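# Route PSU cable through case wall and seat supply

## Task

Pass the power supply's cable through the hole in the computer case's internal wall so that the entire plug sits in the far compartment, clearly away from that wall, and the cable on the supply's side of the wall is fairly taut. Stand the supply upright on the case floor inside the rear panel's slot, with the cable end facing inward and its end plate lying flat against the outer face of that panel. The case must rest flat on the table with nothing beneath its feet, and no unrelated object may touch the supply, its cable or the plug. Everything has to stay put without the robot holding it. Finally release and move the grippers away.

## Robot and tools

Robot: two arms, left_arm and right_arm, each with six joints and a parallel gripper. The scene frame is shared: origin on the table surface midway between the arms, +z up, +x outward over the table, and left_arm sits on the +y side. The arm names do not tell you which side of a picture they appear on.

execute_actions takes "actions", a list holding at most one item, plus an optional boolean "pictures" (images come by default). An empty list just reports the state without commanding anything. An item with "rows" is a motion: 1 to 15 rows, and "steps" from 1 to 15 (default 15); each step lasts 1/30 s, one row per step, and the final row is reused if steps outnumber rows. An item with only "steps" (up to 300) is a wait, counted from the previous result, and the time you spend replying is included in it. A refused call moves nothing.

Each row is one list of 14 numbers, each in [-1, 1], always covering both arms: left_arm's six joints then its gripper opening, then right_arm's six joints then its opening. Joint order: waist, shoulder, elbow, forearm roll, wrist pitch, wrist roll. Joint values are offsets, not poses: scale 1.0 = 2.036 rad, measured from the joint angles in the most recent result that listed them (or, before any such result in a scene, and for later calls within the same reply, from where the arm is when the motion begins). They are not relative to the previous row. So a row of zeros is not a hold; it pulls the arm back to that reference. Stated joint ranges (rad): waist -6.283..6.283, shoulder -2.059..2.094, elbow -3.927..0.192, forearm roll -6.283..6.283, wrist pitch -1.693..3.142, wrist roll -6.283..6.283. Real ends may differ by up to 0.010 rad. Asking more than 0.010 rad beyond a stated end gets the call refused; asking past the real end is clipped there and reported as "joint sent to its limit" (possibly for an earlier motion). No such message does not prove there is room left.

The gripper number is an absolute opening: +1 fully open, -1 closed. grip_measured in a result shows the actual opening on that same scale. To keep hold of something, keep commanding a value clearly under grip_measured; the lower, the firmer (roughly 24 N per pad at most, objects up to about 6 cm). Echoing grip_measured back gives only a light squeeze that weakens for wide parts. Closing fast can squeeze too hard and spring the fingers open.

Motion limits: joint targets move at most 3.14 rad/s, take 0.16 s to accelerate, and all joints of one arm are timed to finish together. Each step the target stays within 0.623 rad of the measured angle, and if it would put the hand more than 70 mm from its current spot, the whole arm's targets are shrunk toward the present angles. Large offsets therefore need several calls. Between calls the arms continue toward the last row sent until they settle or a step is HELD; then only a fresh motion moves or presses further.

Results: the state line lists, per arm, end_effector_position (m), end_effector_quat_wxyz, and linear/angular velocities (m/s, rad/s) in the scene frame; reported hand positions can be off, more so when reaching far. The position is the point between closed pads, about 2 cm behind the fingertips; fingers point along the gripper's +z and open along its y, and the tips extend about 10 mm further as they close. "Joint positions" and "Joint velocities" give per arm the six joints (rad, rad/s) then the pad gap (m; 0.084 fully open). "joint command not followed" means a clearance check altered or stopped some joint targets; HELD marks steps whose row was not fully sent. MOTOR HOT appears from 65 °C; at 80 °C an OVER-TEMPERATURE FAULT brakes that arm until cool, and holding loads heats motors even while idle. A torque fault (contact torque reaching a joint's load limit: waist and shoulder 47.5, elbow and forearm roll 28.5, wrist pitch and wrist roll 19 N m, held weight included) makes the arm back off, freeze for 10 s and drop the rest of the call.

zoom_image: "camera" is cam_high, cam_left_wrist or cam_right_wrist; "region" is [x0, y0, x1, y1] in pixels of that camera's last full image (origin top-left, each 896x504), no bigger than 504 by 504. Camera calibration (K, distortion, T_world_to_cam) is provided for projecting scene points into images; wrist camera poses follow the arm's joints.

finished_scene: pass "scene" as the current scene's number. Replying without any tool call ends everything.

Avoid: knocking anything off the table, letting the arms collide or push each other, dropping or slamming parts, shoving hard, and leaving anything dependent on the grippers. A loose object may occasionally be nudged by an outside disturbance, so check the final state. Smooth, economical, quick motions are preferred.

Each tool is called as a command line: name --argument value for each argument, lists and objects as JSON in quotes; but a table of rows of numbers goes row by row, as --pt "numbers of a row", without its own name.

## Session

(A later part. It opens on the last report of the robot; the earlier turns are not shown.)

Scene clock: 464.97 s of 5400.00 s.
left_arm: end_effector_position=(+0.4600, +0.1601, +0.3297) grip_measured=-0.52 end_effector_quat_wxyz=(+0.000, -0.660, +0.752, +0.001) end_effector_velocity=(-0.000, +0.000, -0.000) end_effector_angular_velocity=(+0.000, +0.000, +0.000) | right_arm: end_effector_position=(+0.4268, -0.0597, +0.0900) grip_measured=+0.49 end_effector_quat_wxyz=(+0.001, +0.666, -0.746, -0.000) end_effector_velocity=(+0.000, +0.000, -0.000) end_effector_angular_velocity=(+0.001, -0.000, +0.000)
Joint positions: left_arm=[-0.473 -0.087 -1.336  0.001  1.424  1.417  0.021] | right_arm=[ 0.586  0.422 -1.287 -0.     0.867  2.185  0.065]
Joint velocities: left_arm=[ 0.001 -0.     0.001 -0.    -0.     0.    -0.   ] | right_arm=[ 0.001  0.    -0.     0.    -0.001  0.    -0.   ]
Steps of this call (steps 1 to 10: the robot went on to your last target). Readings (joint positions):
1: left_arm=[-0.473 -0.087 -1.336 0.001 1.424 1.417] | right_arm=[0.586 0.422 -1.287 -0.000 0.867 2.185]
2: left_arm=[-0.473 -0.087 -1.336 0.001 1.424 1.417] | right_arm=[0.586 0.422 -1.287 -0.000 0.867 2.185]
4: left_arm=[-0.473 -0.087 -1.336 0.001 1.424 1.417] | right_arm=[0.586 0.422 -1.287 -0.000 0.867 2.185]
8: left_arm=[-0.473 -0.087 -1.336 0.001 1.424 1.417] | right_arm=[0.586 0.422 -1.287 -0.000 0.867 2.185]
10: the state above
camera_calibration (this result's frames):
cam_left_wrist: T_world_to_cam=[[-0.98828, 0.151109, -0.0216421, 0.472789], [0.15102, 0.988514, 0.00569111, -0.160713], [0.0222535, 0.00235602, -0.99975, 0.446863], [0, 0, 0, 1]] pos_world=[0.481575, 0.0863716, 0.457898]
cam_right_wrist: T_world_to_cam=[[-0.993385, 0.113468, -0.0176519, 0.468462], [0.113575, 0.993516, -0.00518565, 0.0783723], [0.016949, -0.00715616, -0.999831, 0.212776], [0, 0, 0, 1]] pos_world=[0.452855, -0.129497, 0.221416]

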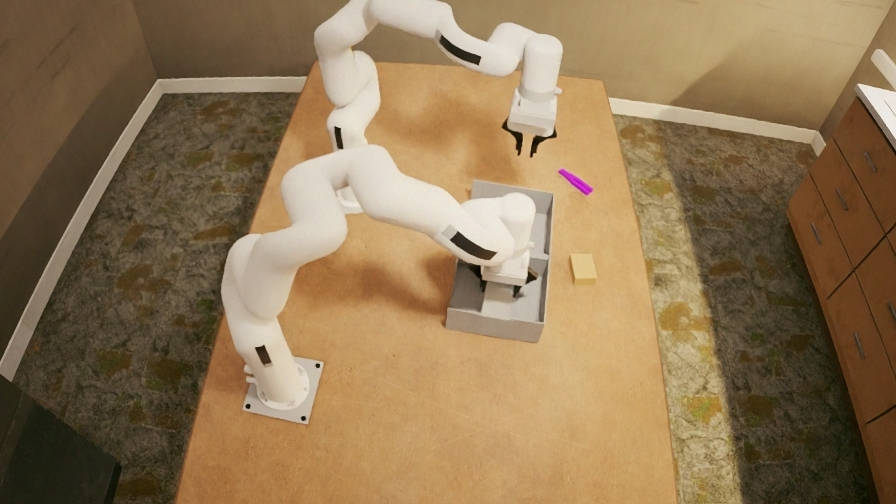

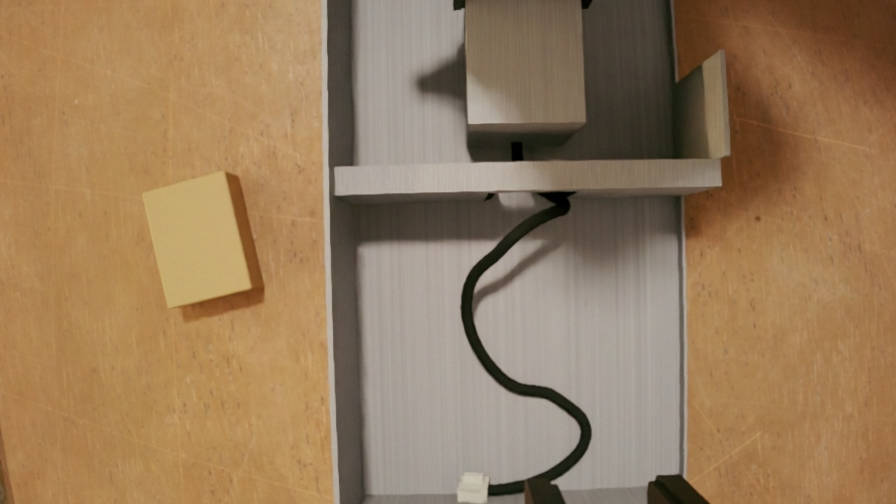

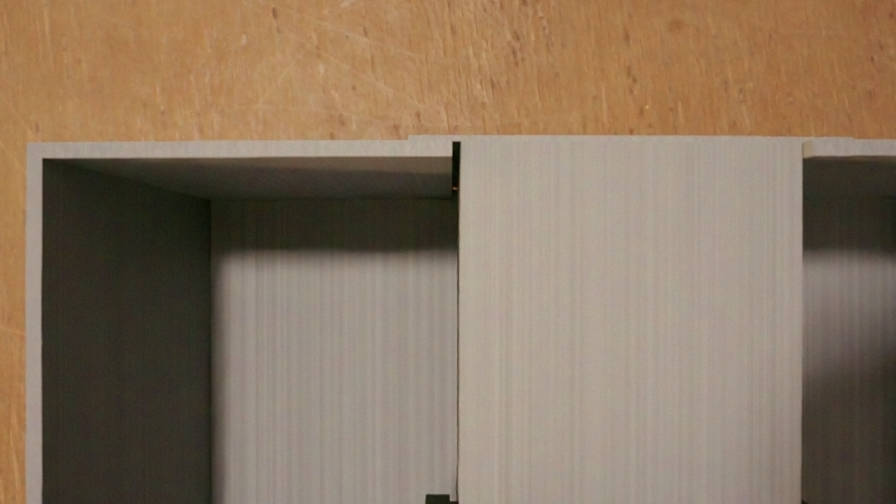

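execute_actions --actions '[{"rows": [[0,0,0,0,0,0,-0.5, 0,0.0011,0.0008,0,-0.003,0,-0.7],[0,0,0,0,0,0,-0.5, 0,0.0011,0.0008,0,-0.003,0,-0.7],[0,0,0,0,0,0,-0.5, 0,0.0011,0.0008,0,-0.003,0,-0.7],[0,0,0,0,0,0,-0.5, 0,0.0011,0.0008,0,-0.003,0,-0.7],[0,0,0,0,0,0,-0.5, 0,0.0011,0.0008,0,-0.003,0,-0.7],[0,0,0,0,0,0,-0.5, 0,0.0011,0.0008,0,-0.003,0,-0.7],[0,0,0,0,0,0,-0.5, 0,0.0011,0.0008,0,-0.003,0,0.3],[0,0,0,0,0,0,-0.5, 0,0.0011,0.0008,0,-0.003,0,0.6],[0,0,0,0,0,0,-0.5, 0,0.0011,0.0008,0,-0.003,0,0.8],[0,0,0,0,0,0,-0.5, 0,0.0011,0.0008,0,-0.003,0,1]], "steps": 15}]' --pictures false

execute_actions --actions '[{"rows": [[0,0,0,0,0,0,-0.5, 0,-0.0476,-0.0387,0,0.0863,0,1]], "steps": 15}]' --pictures false

execute_actions --actions '[{"steps": 10}]'

Scene clock: 471.63 s of 5400.00 s.
left_arm: end_effector_position=(+0.4600, +0.1601, +0.3297) grip_measured=-0.52 end_effector_quat_wxyz=(+0.000, -0.660, +0.752, +0.001) end_effector_velocity=(-0.000, -0.000, -0.000) end_effector_angular_velocity=(+0.000, +0.000, -0.002) | right_arm: end_effector_position=(+0.4289, -0.0570, +0.0913) grip_measured=+1.00 end_effector_quat_wxyz=(-0.005, +0.666, -0.746, +0.001) end_effector_velocity=(-0.016, -0.017, -0.023) end_effector_angular_velocity=(-0.037, +0.059, -0.006)
Joint positions: left_arm=[-0.473 -0.087 -1.336  0.001  1.424  1.417  0.021] | right_arm=[ 0.588  0.422 -1.29   0.001  0.857  2.186  0.084]
Joint velocities: left_arm=[-0.     0.     0.     0.    -0.     0.002 -0.   ] | right_arm=[-0.012  0.014  0.036 -0.005  0.019 -0.002  0.002]
Steps of this call (steps 1 to 15: the robot went on to your last target; steps 16 to 90: nothing new was sent; then 3.17 s passed at rest; steps 91 to 105: all 15 steps of this action). Readings (joint positions):
91: left_arm=[-0.473 -0.087 -1.336 0.001 1.424 1.417] | right_arm=[0.587 0.422 -1.287 -0.000 0.866 2.186]
92: left_arm=[-0.473 -0.087 -1.336 0.001 1.424 1.417] | right_arm=[0.587 0.422 -1.287 -0.000 0.866 2.186]
94: left_arm=[-0.473 -0.087 -1.336 0.001 1.424 1.417] | right_arm=[0.587 0.422 -1.287 -0.000 0.865 2.186]
98: left_arm=[-0.473 -0.087 -1.336 0.001 1.424 1.417] | right_arm=[0.586 0.422 -1.286 -0.000 0.863 2.185]
105: the state above

Scene clock: 472.13 s of 5400.00 s.
left_arm: end_effector_position=(+0.4600, +0.1601, +0.3297) grip_measured=-0.52 end_effector_quat_wxyz=(+0.000, -0.660, +0.752, +0.001) end_effector_velocity=(-0.000, -0.000, +0.000) end_effector_angular_velocity=(-0.000, -0.000, -0.001) | right_arm: end_effector_position=(+0.4280, -0.0575, +0.1602) grip_measured=+1.00 end_effector_quat_wxyz=(-0.003, +0.666, -0.746, +0.000) end_effector_velocity=(+0.001, +0.000, +0.013) end_effector_angular_velocity=(+0.002, -0.004, +0.000)
Joint positions: left_arm=[-0.473 -0.087 -1.336  0.001  1.424  1.417  0.021] | right_arm=[ 0.589  0.328 -1.365  0.001  1.03   2.186  0.084]
Joint velocities: left_arm=[-0.    -0.    -0.    -0.     0.     0.001 -0.   ] | right_arm=[-0.    -0.014 -0.019 -0.     0.029 -0.     0.   ]
Steps of this call (steps 1 to 15: all 15 steps of this action). Readings (joint positions):
1: left_arm=[-0.473 -0.087 -1.336 0.001 1.424 1.417] | right_arm=[0.588 0.423 -1.288 0.001 0.858 2.186]
2: left_arm=[-0.473 -0.087 -1.336 0.001 1.424 1.417] | right_arm=[0.588 0.422 -1.289 0.000 0.863 2.186]
4: left_arm=[-0.473 -0.087 -1.336 0.001 1.424 1.417] | right_arm=[0.588 0.404 -1.301 0.000 0.904 2.186]
8: left_arm=[-0.473 -0.087 -1.336 0.001 1.424 1.417] | right_arm=[0.589 0.339 -1.360 0.001 0.997 2.186]
15: the state above

Scene clock: 472.47 s of 5400.00 s.
left_arm: end_effector_position=(+0.4600, +0.1601, +0.3297) grip_measured=-0.52 end_effector_quat_wxyz=(+0.000, -0.660, +0.752, +0.001) end_effector_velocity=(-0.000, +0.000, -0.001) end_effector_angular_velocity=(+0.000, +0.001, +0.001) | right_arm: end_effector_position=(+0.4287, -0.0571, +0.1628) grip_measured=+1.00 end_effector_quat_wxyz=(-0.004, +0.666, -0.746, +0.001) end_effector_velocity=(+0.000, +0.000, +0.002) end_effector_angular_velocity=(+0.001, -0.002, -0.000)
Joint positions: left_arm=[-0.473 -0.087 -1.336  0.001  1.424  1.417  0.021] | right_arm=[ 0.588  0.326 -1.368  0.001  1.033  2.186  0.084]
Joint velocities: left_arm=[-0.     0.     0.001  0.     0.    -0.001  0.   ] | right_arm=[ 0.    -0.002 -0.001 -0.     0.001  0.001 -0.   ]
Steps of this call (steps 1 to 10: the robot went on to your last target). Readings (joint positions):
1: left_arm=[-0.473 -0.087 -1.336 0.001 1.424 1.417] | right_arm=[0.589 0.328 -1.366 0.001 1.031 2.186]
2: left_arm=[-0.473 -0.087 -1.336 0.001 1.424 1.417] | right_arm=[0.589 0.327 -1.366 0.001 1.032 2.186]
4: left_arm=[-0.473 -0.087 -1.336 0.001 1.424 1.417] | right_arm=[0.589 0.327 -1.367 0.001 1.032 2.186]
8: left_arm=[-0.473 -0.087 -1.336 0.001 1.424 1.417] | right_arm=[0.589 0.326 -1.368 0.001 1.033 2.186]
10: the state above
camera_calibration (this result's frames):
cam_left_wrist: T_world_to_cam=[[-0.98828, 0.151109, -0.0216422, 0.472789], [0.15102, 0.988514, 0.00569118, -0.160713], [0.0222536, 0.00235607, -0.99975, 0.446863], [0, 0, 0, 1]] pos_world=[0.481575, 0.0863716, 0.457898]
cam_right_wrist: T_world_to_cam=[[-0.993313, 0.112561, -0.0256626, 0.472617], [0.112557, 0.993644, 0.00159238, 0.0753031], [0.0256787, -0.00130677, -0.999669, 0.282078], [0, 0, 0, 1]] pos_world=[0.453738, -0.127654, 0.293993]

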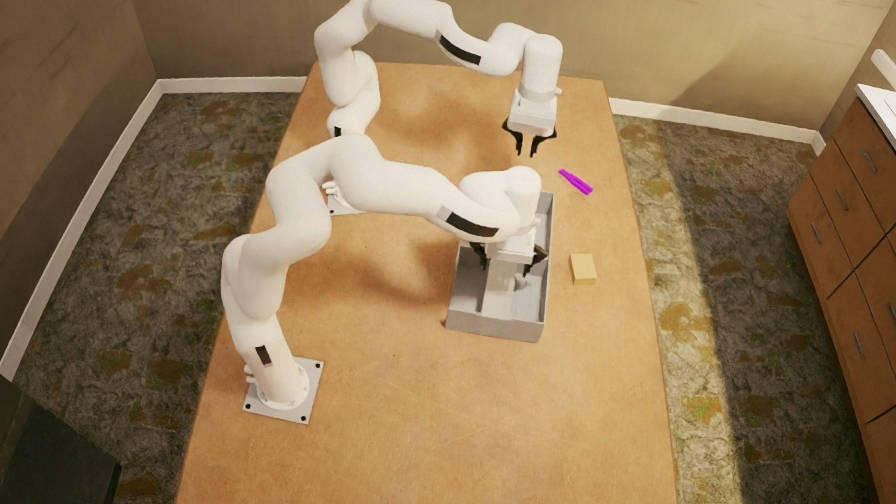

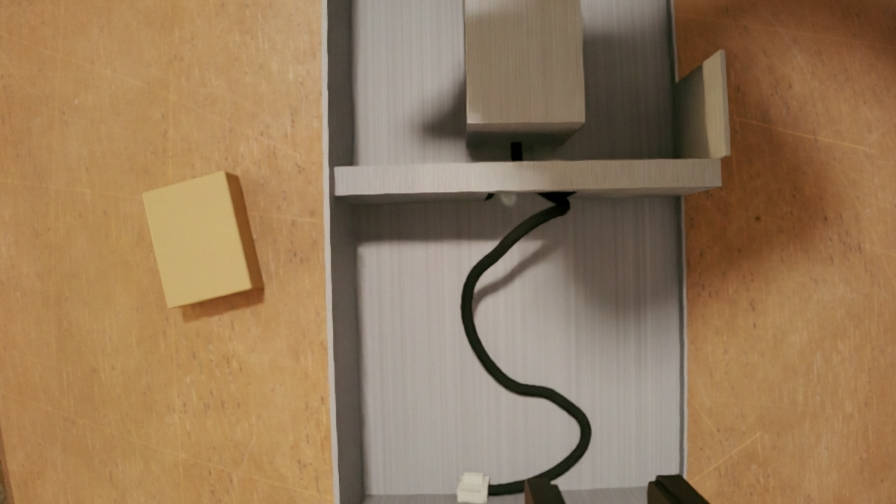

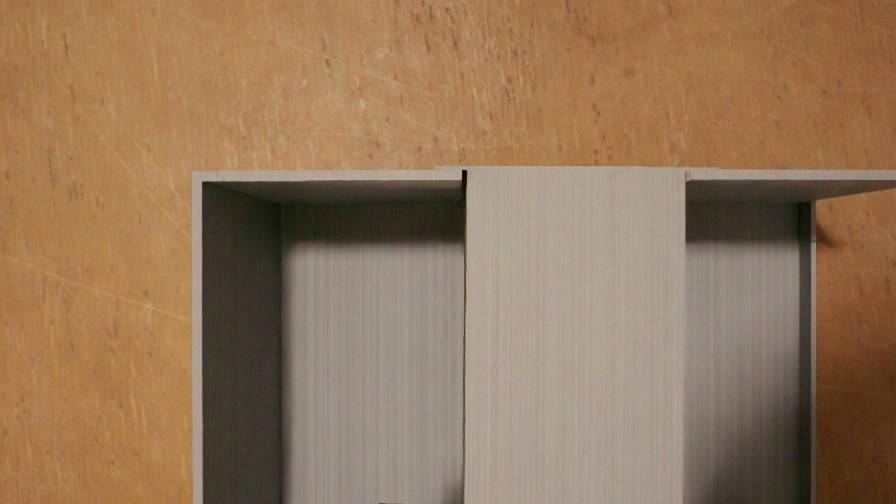

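execute_actions --actions '[{"rows": [[0,0,0,0,0,0,-0.5, -0.4,-0.25,0.15,0,0.1,0,1],[0,0,0,0,0,0,-0.5, -0.4,-0.25,0.15,0,0.1,0,1],[0,0,0,0,0,0,-0.5, -0.4,-0.25,0.15,0,0.1,0,1],[0,0,0,0,0,0,-0.5, -0.4,-0.25,0.15,0,0.1,0,1],[0,0,0,0,0,0,-0.5, -0.4,-0.25,0.15,0,0.1,0,1],[0,0,0,0,0,0,-0.5, -0.4,-0.25,0.15,0,0.1,0,1],[-0.0639,0.0191,-0.0212,0,0.0017,-0.0639,-0.5, -0.4,-0.25,0.15,0,0.1,0,1]], "steps": 15}]' --pictures false

execute_actions --actions '[{"steps": 25}]'

Scene clock: 477.47 s of 5400.00 s.
left_arm: end_effector_position=(+0.4512, +0.1059, +0.3294) grip_measured=-0.52 end_effector_quat_wxyz=(+0.000, -0.659, +0.753, +0.001) end_effector_velocity=(-0.013, -0.064, +0.003) end_effector_angular_velocity=(+0.002, -0.008, +0.026) | right_arm: end_effector_position=(+0.4403, -0.2178, +0.2139) grip_measured=+1.00 end_effector_quat_wxyz=(+0.005, -0.551, +0.835, -0.002) end_effector_velocity=(-0.025, -0.378, +0.092) end_effector_angular_velocity=(-0.001, +0.006, -0.716)
Joint positions: left_arm=[-0.59  -0.051 -1.374  0.001  1.427  1.303  0.021] | right_arm=[ 0.297  0.123 -1.247  0.001  1.114  2.186  0.084]
Joint velocities: left_arm=[-0.141  0.042 -0.054  0.005  0.006 -0.167 -0.   ] | right_arm=[-0.717 -0.416  0.255  0.     0.168 -0.001 -0.   ]
Steps of this call (steps 1 to 15: the robot went on to your last target; steps 16 to 90: nothing new was sent; then 1.50 s passed at rest; steps 91 to 105: all 15 steps of this action). Readings (joint positions):
91: left_arm=[-0.473 -0.087 -1.336 0.001 1.424 1.417] | right_arm=[0.588 0.325 -1.368 0.001 1.033 2.186]
92: left_arm=[-0.473 -0.087 -1.336 0.001 1.424 1.417] | right_arm=[0.586 0.323 -1.366 0.001 1.034 2.186]
94: left_arm=[-0.473 -0.087 -1.336 0.001 1.424 1.417] | right_arm=[0.555 0.297 -1.347 0.001 1.046 2.186]
98: left_arm=[-0.476 -0.086 -1.337 0.001 1.424 1.413] | right_arm=[0.460 0.225 -1.309 0.001 1.073 2.186]
105: the state above

Scene clock: 478.30 s of 5400.00 s.
left_arm: end_effector_position=(+0.4501, +0.1001, +0.3299) grip_measured=-0.52 end_effector_quat_wxyz=(+0.000, -0.660, +0.752, +0.000) end_effector_velocity=(-0.000, -0.000, -0.000) end_effector_angular_velocity=(+0.000, +0.000, -0.001) | right_arm: end_effector_position=(+0.3523, -0.4533, +0.2690) grip_measured=+1.00 end_effector_quat_wxyz=(+0.004, -0.320, +0.947, -0.002) end_effector_velocity=(-0.016, -0.018, +0.002) end_effector_angular_velocity=(+0.003, +0.007, -0.052)
Joint positions: left_arm=[-0.603 -0.048 -1.379  0.001  1.427  1.287  0.021] | right_arm=[-0.219 -0.179 -1.065  0.001  1.235  2.186  0.084]
Joint velocities: left_arm=[-0.001  0.     0.001 -0.    -0.     0.001  0.   ] | right_arm=[-0.052 -0.029  0.022  0.001  0.014 -0.     0.   ]
Steps of this call (steps 1 to 25: the robot went on to your last target). Readings (joint positions):
1: left_arm=[-0.594 -0.050 -1.376 0.001 1.427 1.298] | right_arm=[0.273 0.109 -1.239 0.001 1.119 2.186]
2: left_arm=[-0.596 -0.050 -1.377 0.001 1.427 1.295] | right_arm=[0.249 0.095 -1.230 0.001 1.125 2.186]
4: left_arm=[-0.599 -0.049 -1.378 0.001 1.427 1.291] | right_arm=[0.200 0.067 -1.213 0.001 1.137 2.186]
8: left_arm=[-0.601 -0.048 -1.379 0.001 1.427 1.288] | right_arm=[0.101 0.009 -1.178 0.001 1.160 2.186]
25: the state above
camera_calibration (this result's frames):
cam_left_wrist: T_world_to_cam=[[-0.988265, 0.151071, -0.0226, 0.472477], [0.150983, 0.988521, 0.00556291, -0.0997921], [0.023181, 0.0020854, -0.999729, 0.447056], [0, 0, 0, 1]] pos_world=[0.471636, 0.0263366, 0.458168]
cam_right_wrist: T_world_to_cam=[[-0.605368, 0.79555, -0.0251128, 0.616806], [0.795779, 0.605586, 0.00138635, 0.0608641], [0.0163109, -0.019145, -0.999684, 0.384938], [0, 0, 0, 1]] pos_world=[0.318681, -0.520188, 0.400222]

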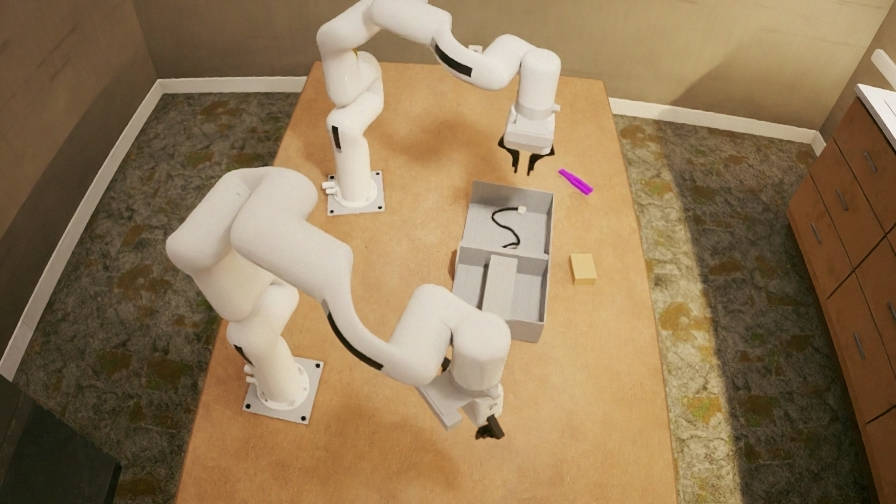

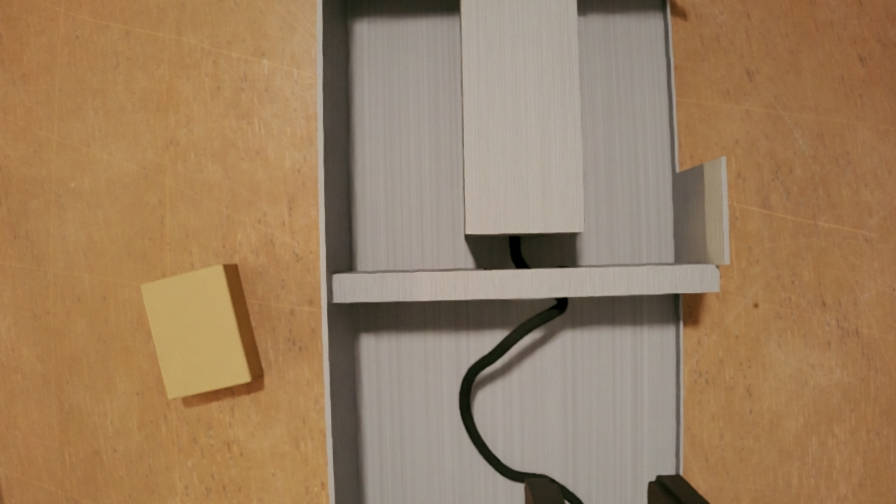

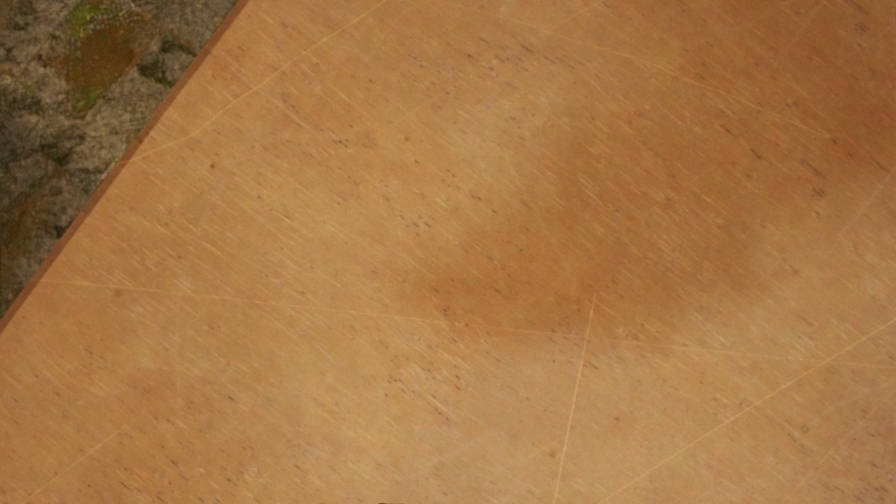

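The cable runs straight on the supply's side, the end plate is flush and the plug lies far from the inner wall. I'll move the left arm clear and end the scene.

execute_actions --actions '[{"rows": [[0.3,-0.1,0.1,0,0,0,-0.5, -0.003,-0.002,0.001,0,0.001,0,1]], "steps": 15}]' --pictures false

execute_actions --actions '[{"steps": 15}]' --pictures false

finished_scene --scene 2

Scene clock: 481.13 s of 5400.00 s.
left_arm: end_effector_position=(+0.4547, +0.2610, +0.3326) grip_measured=-0.52 end_effector_quat_wxyz=(-0.001, +0.781, -0.624, -0.000) end_effector_velocity=(-0.060, +0.376, +0.002) end_effector_angular_velocity=(-0.000, -0.000, +0.860) | right_arm: end_effector_position=(+0.3505, -0.4555, +0.2697) grip_measured=+1.00 end_effector_quat_wxyz=(+0.004, -0.317, +0.948, -0.002) end_effector_velocity=(-0.000, -0.000, -0.000) end_effector_angular_velocity=(-0.000, +0.000, +0.001)
Joint positions: left_arm=[-0.25  -0.165 -1.262  0.001  1.427  1.287  0.021] | right_arm=[-0.225 -0.183 -1.062  0.001  1.237  2.186  0.084]
Joint velocities: left_arm=[ 0.859 -0.287  0.286 -0.     0.    -0.    -0.   ] | right_arm=[-0.     0.     0.    -0.    -0.    -0.001 -0.   ]
Steps of this call (steps 1 to 30: the robot went on to your last target; steps 31 to 70: nothing new was sent; steps 71 to 85: all 15 steps of this action). Readings (joint positions):
71: left_arm=[-0.603 -0.048 -1.379 0.001 1.427 1.287] | right_arm=[-0.226 -0.183 -1.063 0.001 1.237 2.186]
72: left_arm=[-0.600 -0.049 -1.378 0.001 1.427 1.287] | right_arm=[-0.226 -0.183 -1.063 0.001 1.237 2.186]
74: left_arm=[-0.565 -0.060 -1.365 0.000 1.427 1.287] | right_arm=[-0.225 -0.183 -1.063 0.001 1.237 2.186]
78: left_arm=[-0.448 -0.099 -1.328 0.001 1.427 1.287] | right_arm=[-0.225 -0.183 -1.063 0.001 1.237 2.186]
85: the state above

Scene clock: 481.63 s of 5400.00 s.
left_arm: end_effector_position=(+0.4233, +0.3652, +0.3320) grip_measured=-0.52 end_effector_quat_wxyz=(-0.000, +0.854, -0.520, -0.000) end_effector_velocity=(-0.006, +0.013, -0.001) end_effector_angular_velocity=(-0.001, +0.002, +0.035) | right_arm: end_effector_position=(+0.3505, -0.4555, +0.2697) grip_measured=+1.00 end_effector_quat_wxyz=(+0.004, -0.317, +0.948, -0.002) end_effector_velocity=(-0.000, +0.000, +0.000) end_effector_angular_velocity=(+0.000, -0.000, +0.001)
Joint positions: left_arm=[ 0.003 -0.25  -1.177  0.001  1.427  1.287  0.021] | right_arm=[-0.225 -0.183 -1.062  0.001  1.237  2.186  0.084]
Joint velocities: left_arm=[ 0.035 -0.011  0.013 -0.     0.     0.    -0.   ] | right_arm=[ 0.    -0.     0.     0.     0.    -0.002 -0.   ]
Steps of this call (steps 1 to 15: the robot went on to your last target). Readings (joint positions):
1: left_arm=[-0.222 -0.175 -1.253 0.001 1.427 1.287] | right_arm=[-0.225 -0.183 -1.062 0.001 1.237 2.186]
2: left_arm=[-0.193 -0.184 -1.243 0.001 1.427 1.287] | right_arm=[-0.225 -0.183 -1.062 0.001 1.237 2.186]
4: left_arm=[-0.134 -0.204 -1.223 0.001 1.427 1.287] | right_arm=[-0.225 -0.183 -1.062 0.001 1.237 2.186]
8: left_arm=[-0.033 -0.238 -1.190 0.001 1.427 1.287] | right_arm=[-0.225 -0.183 -1.062 0.001 1.237 2.186]
15: the state above

The scene is finished: the task was done.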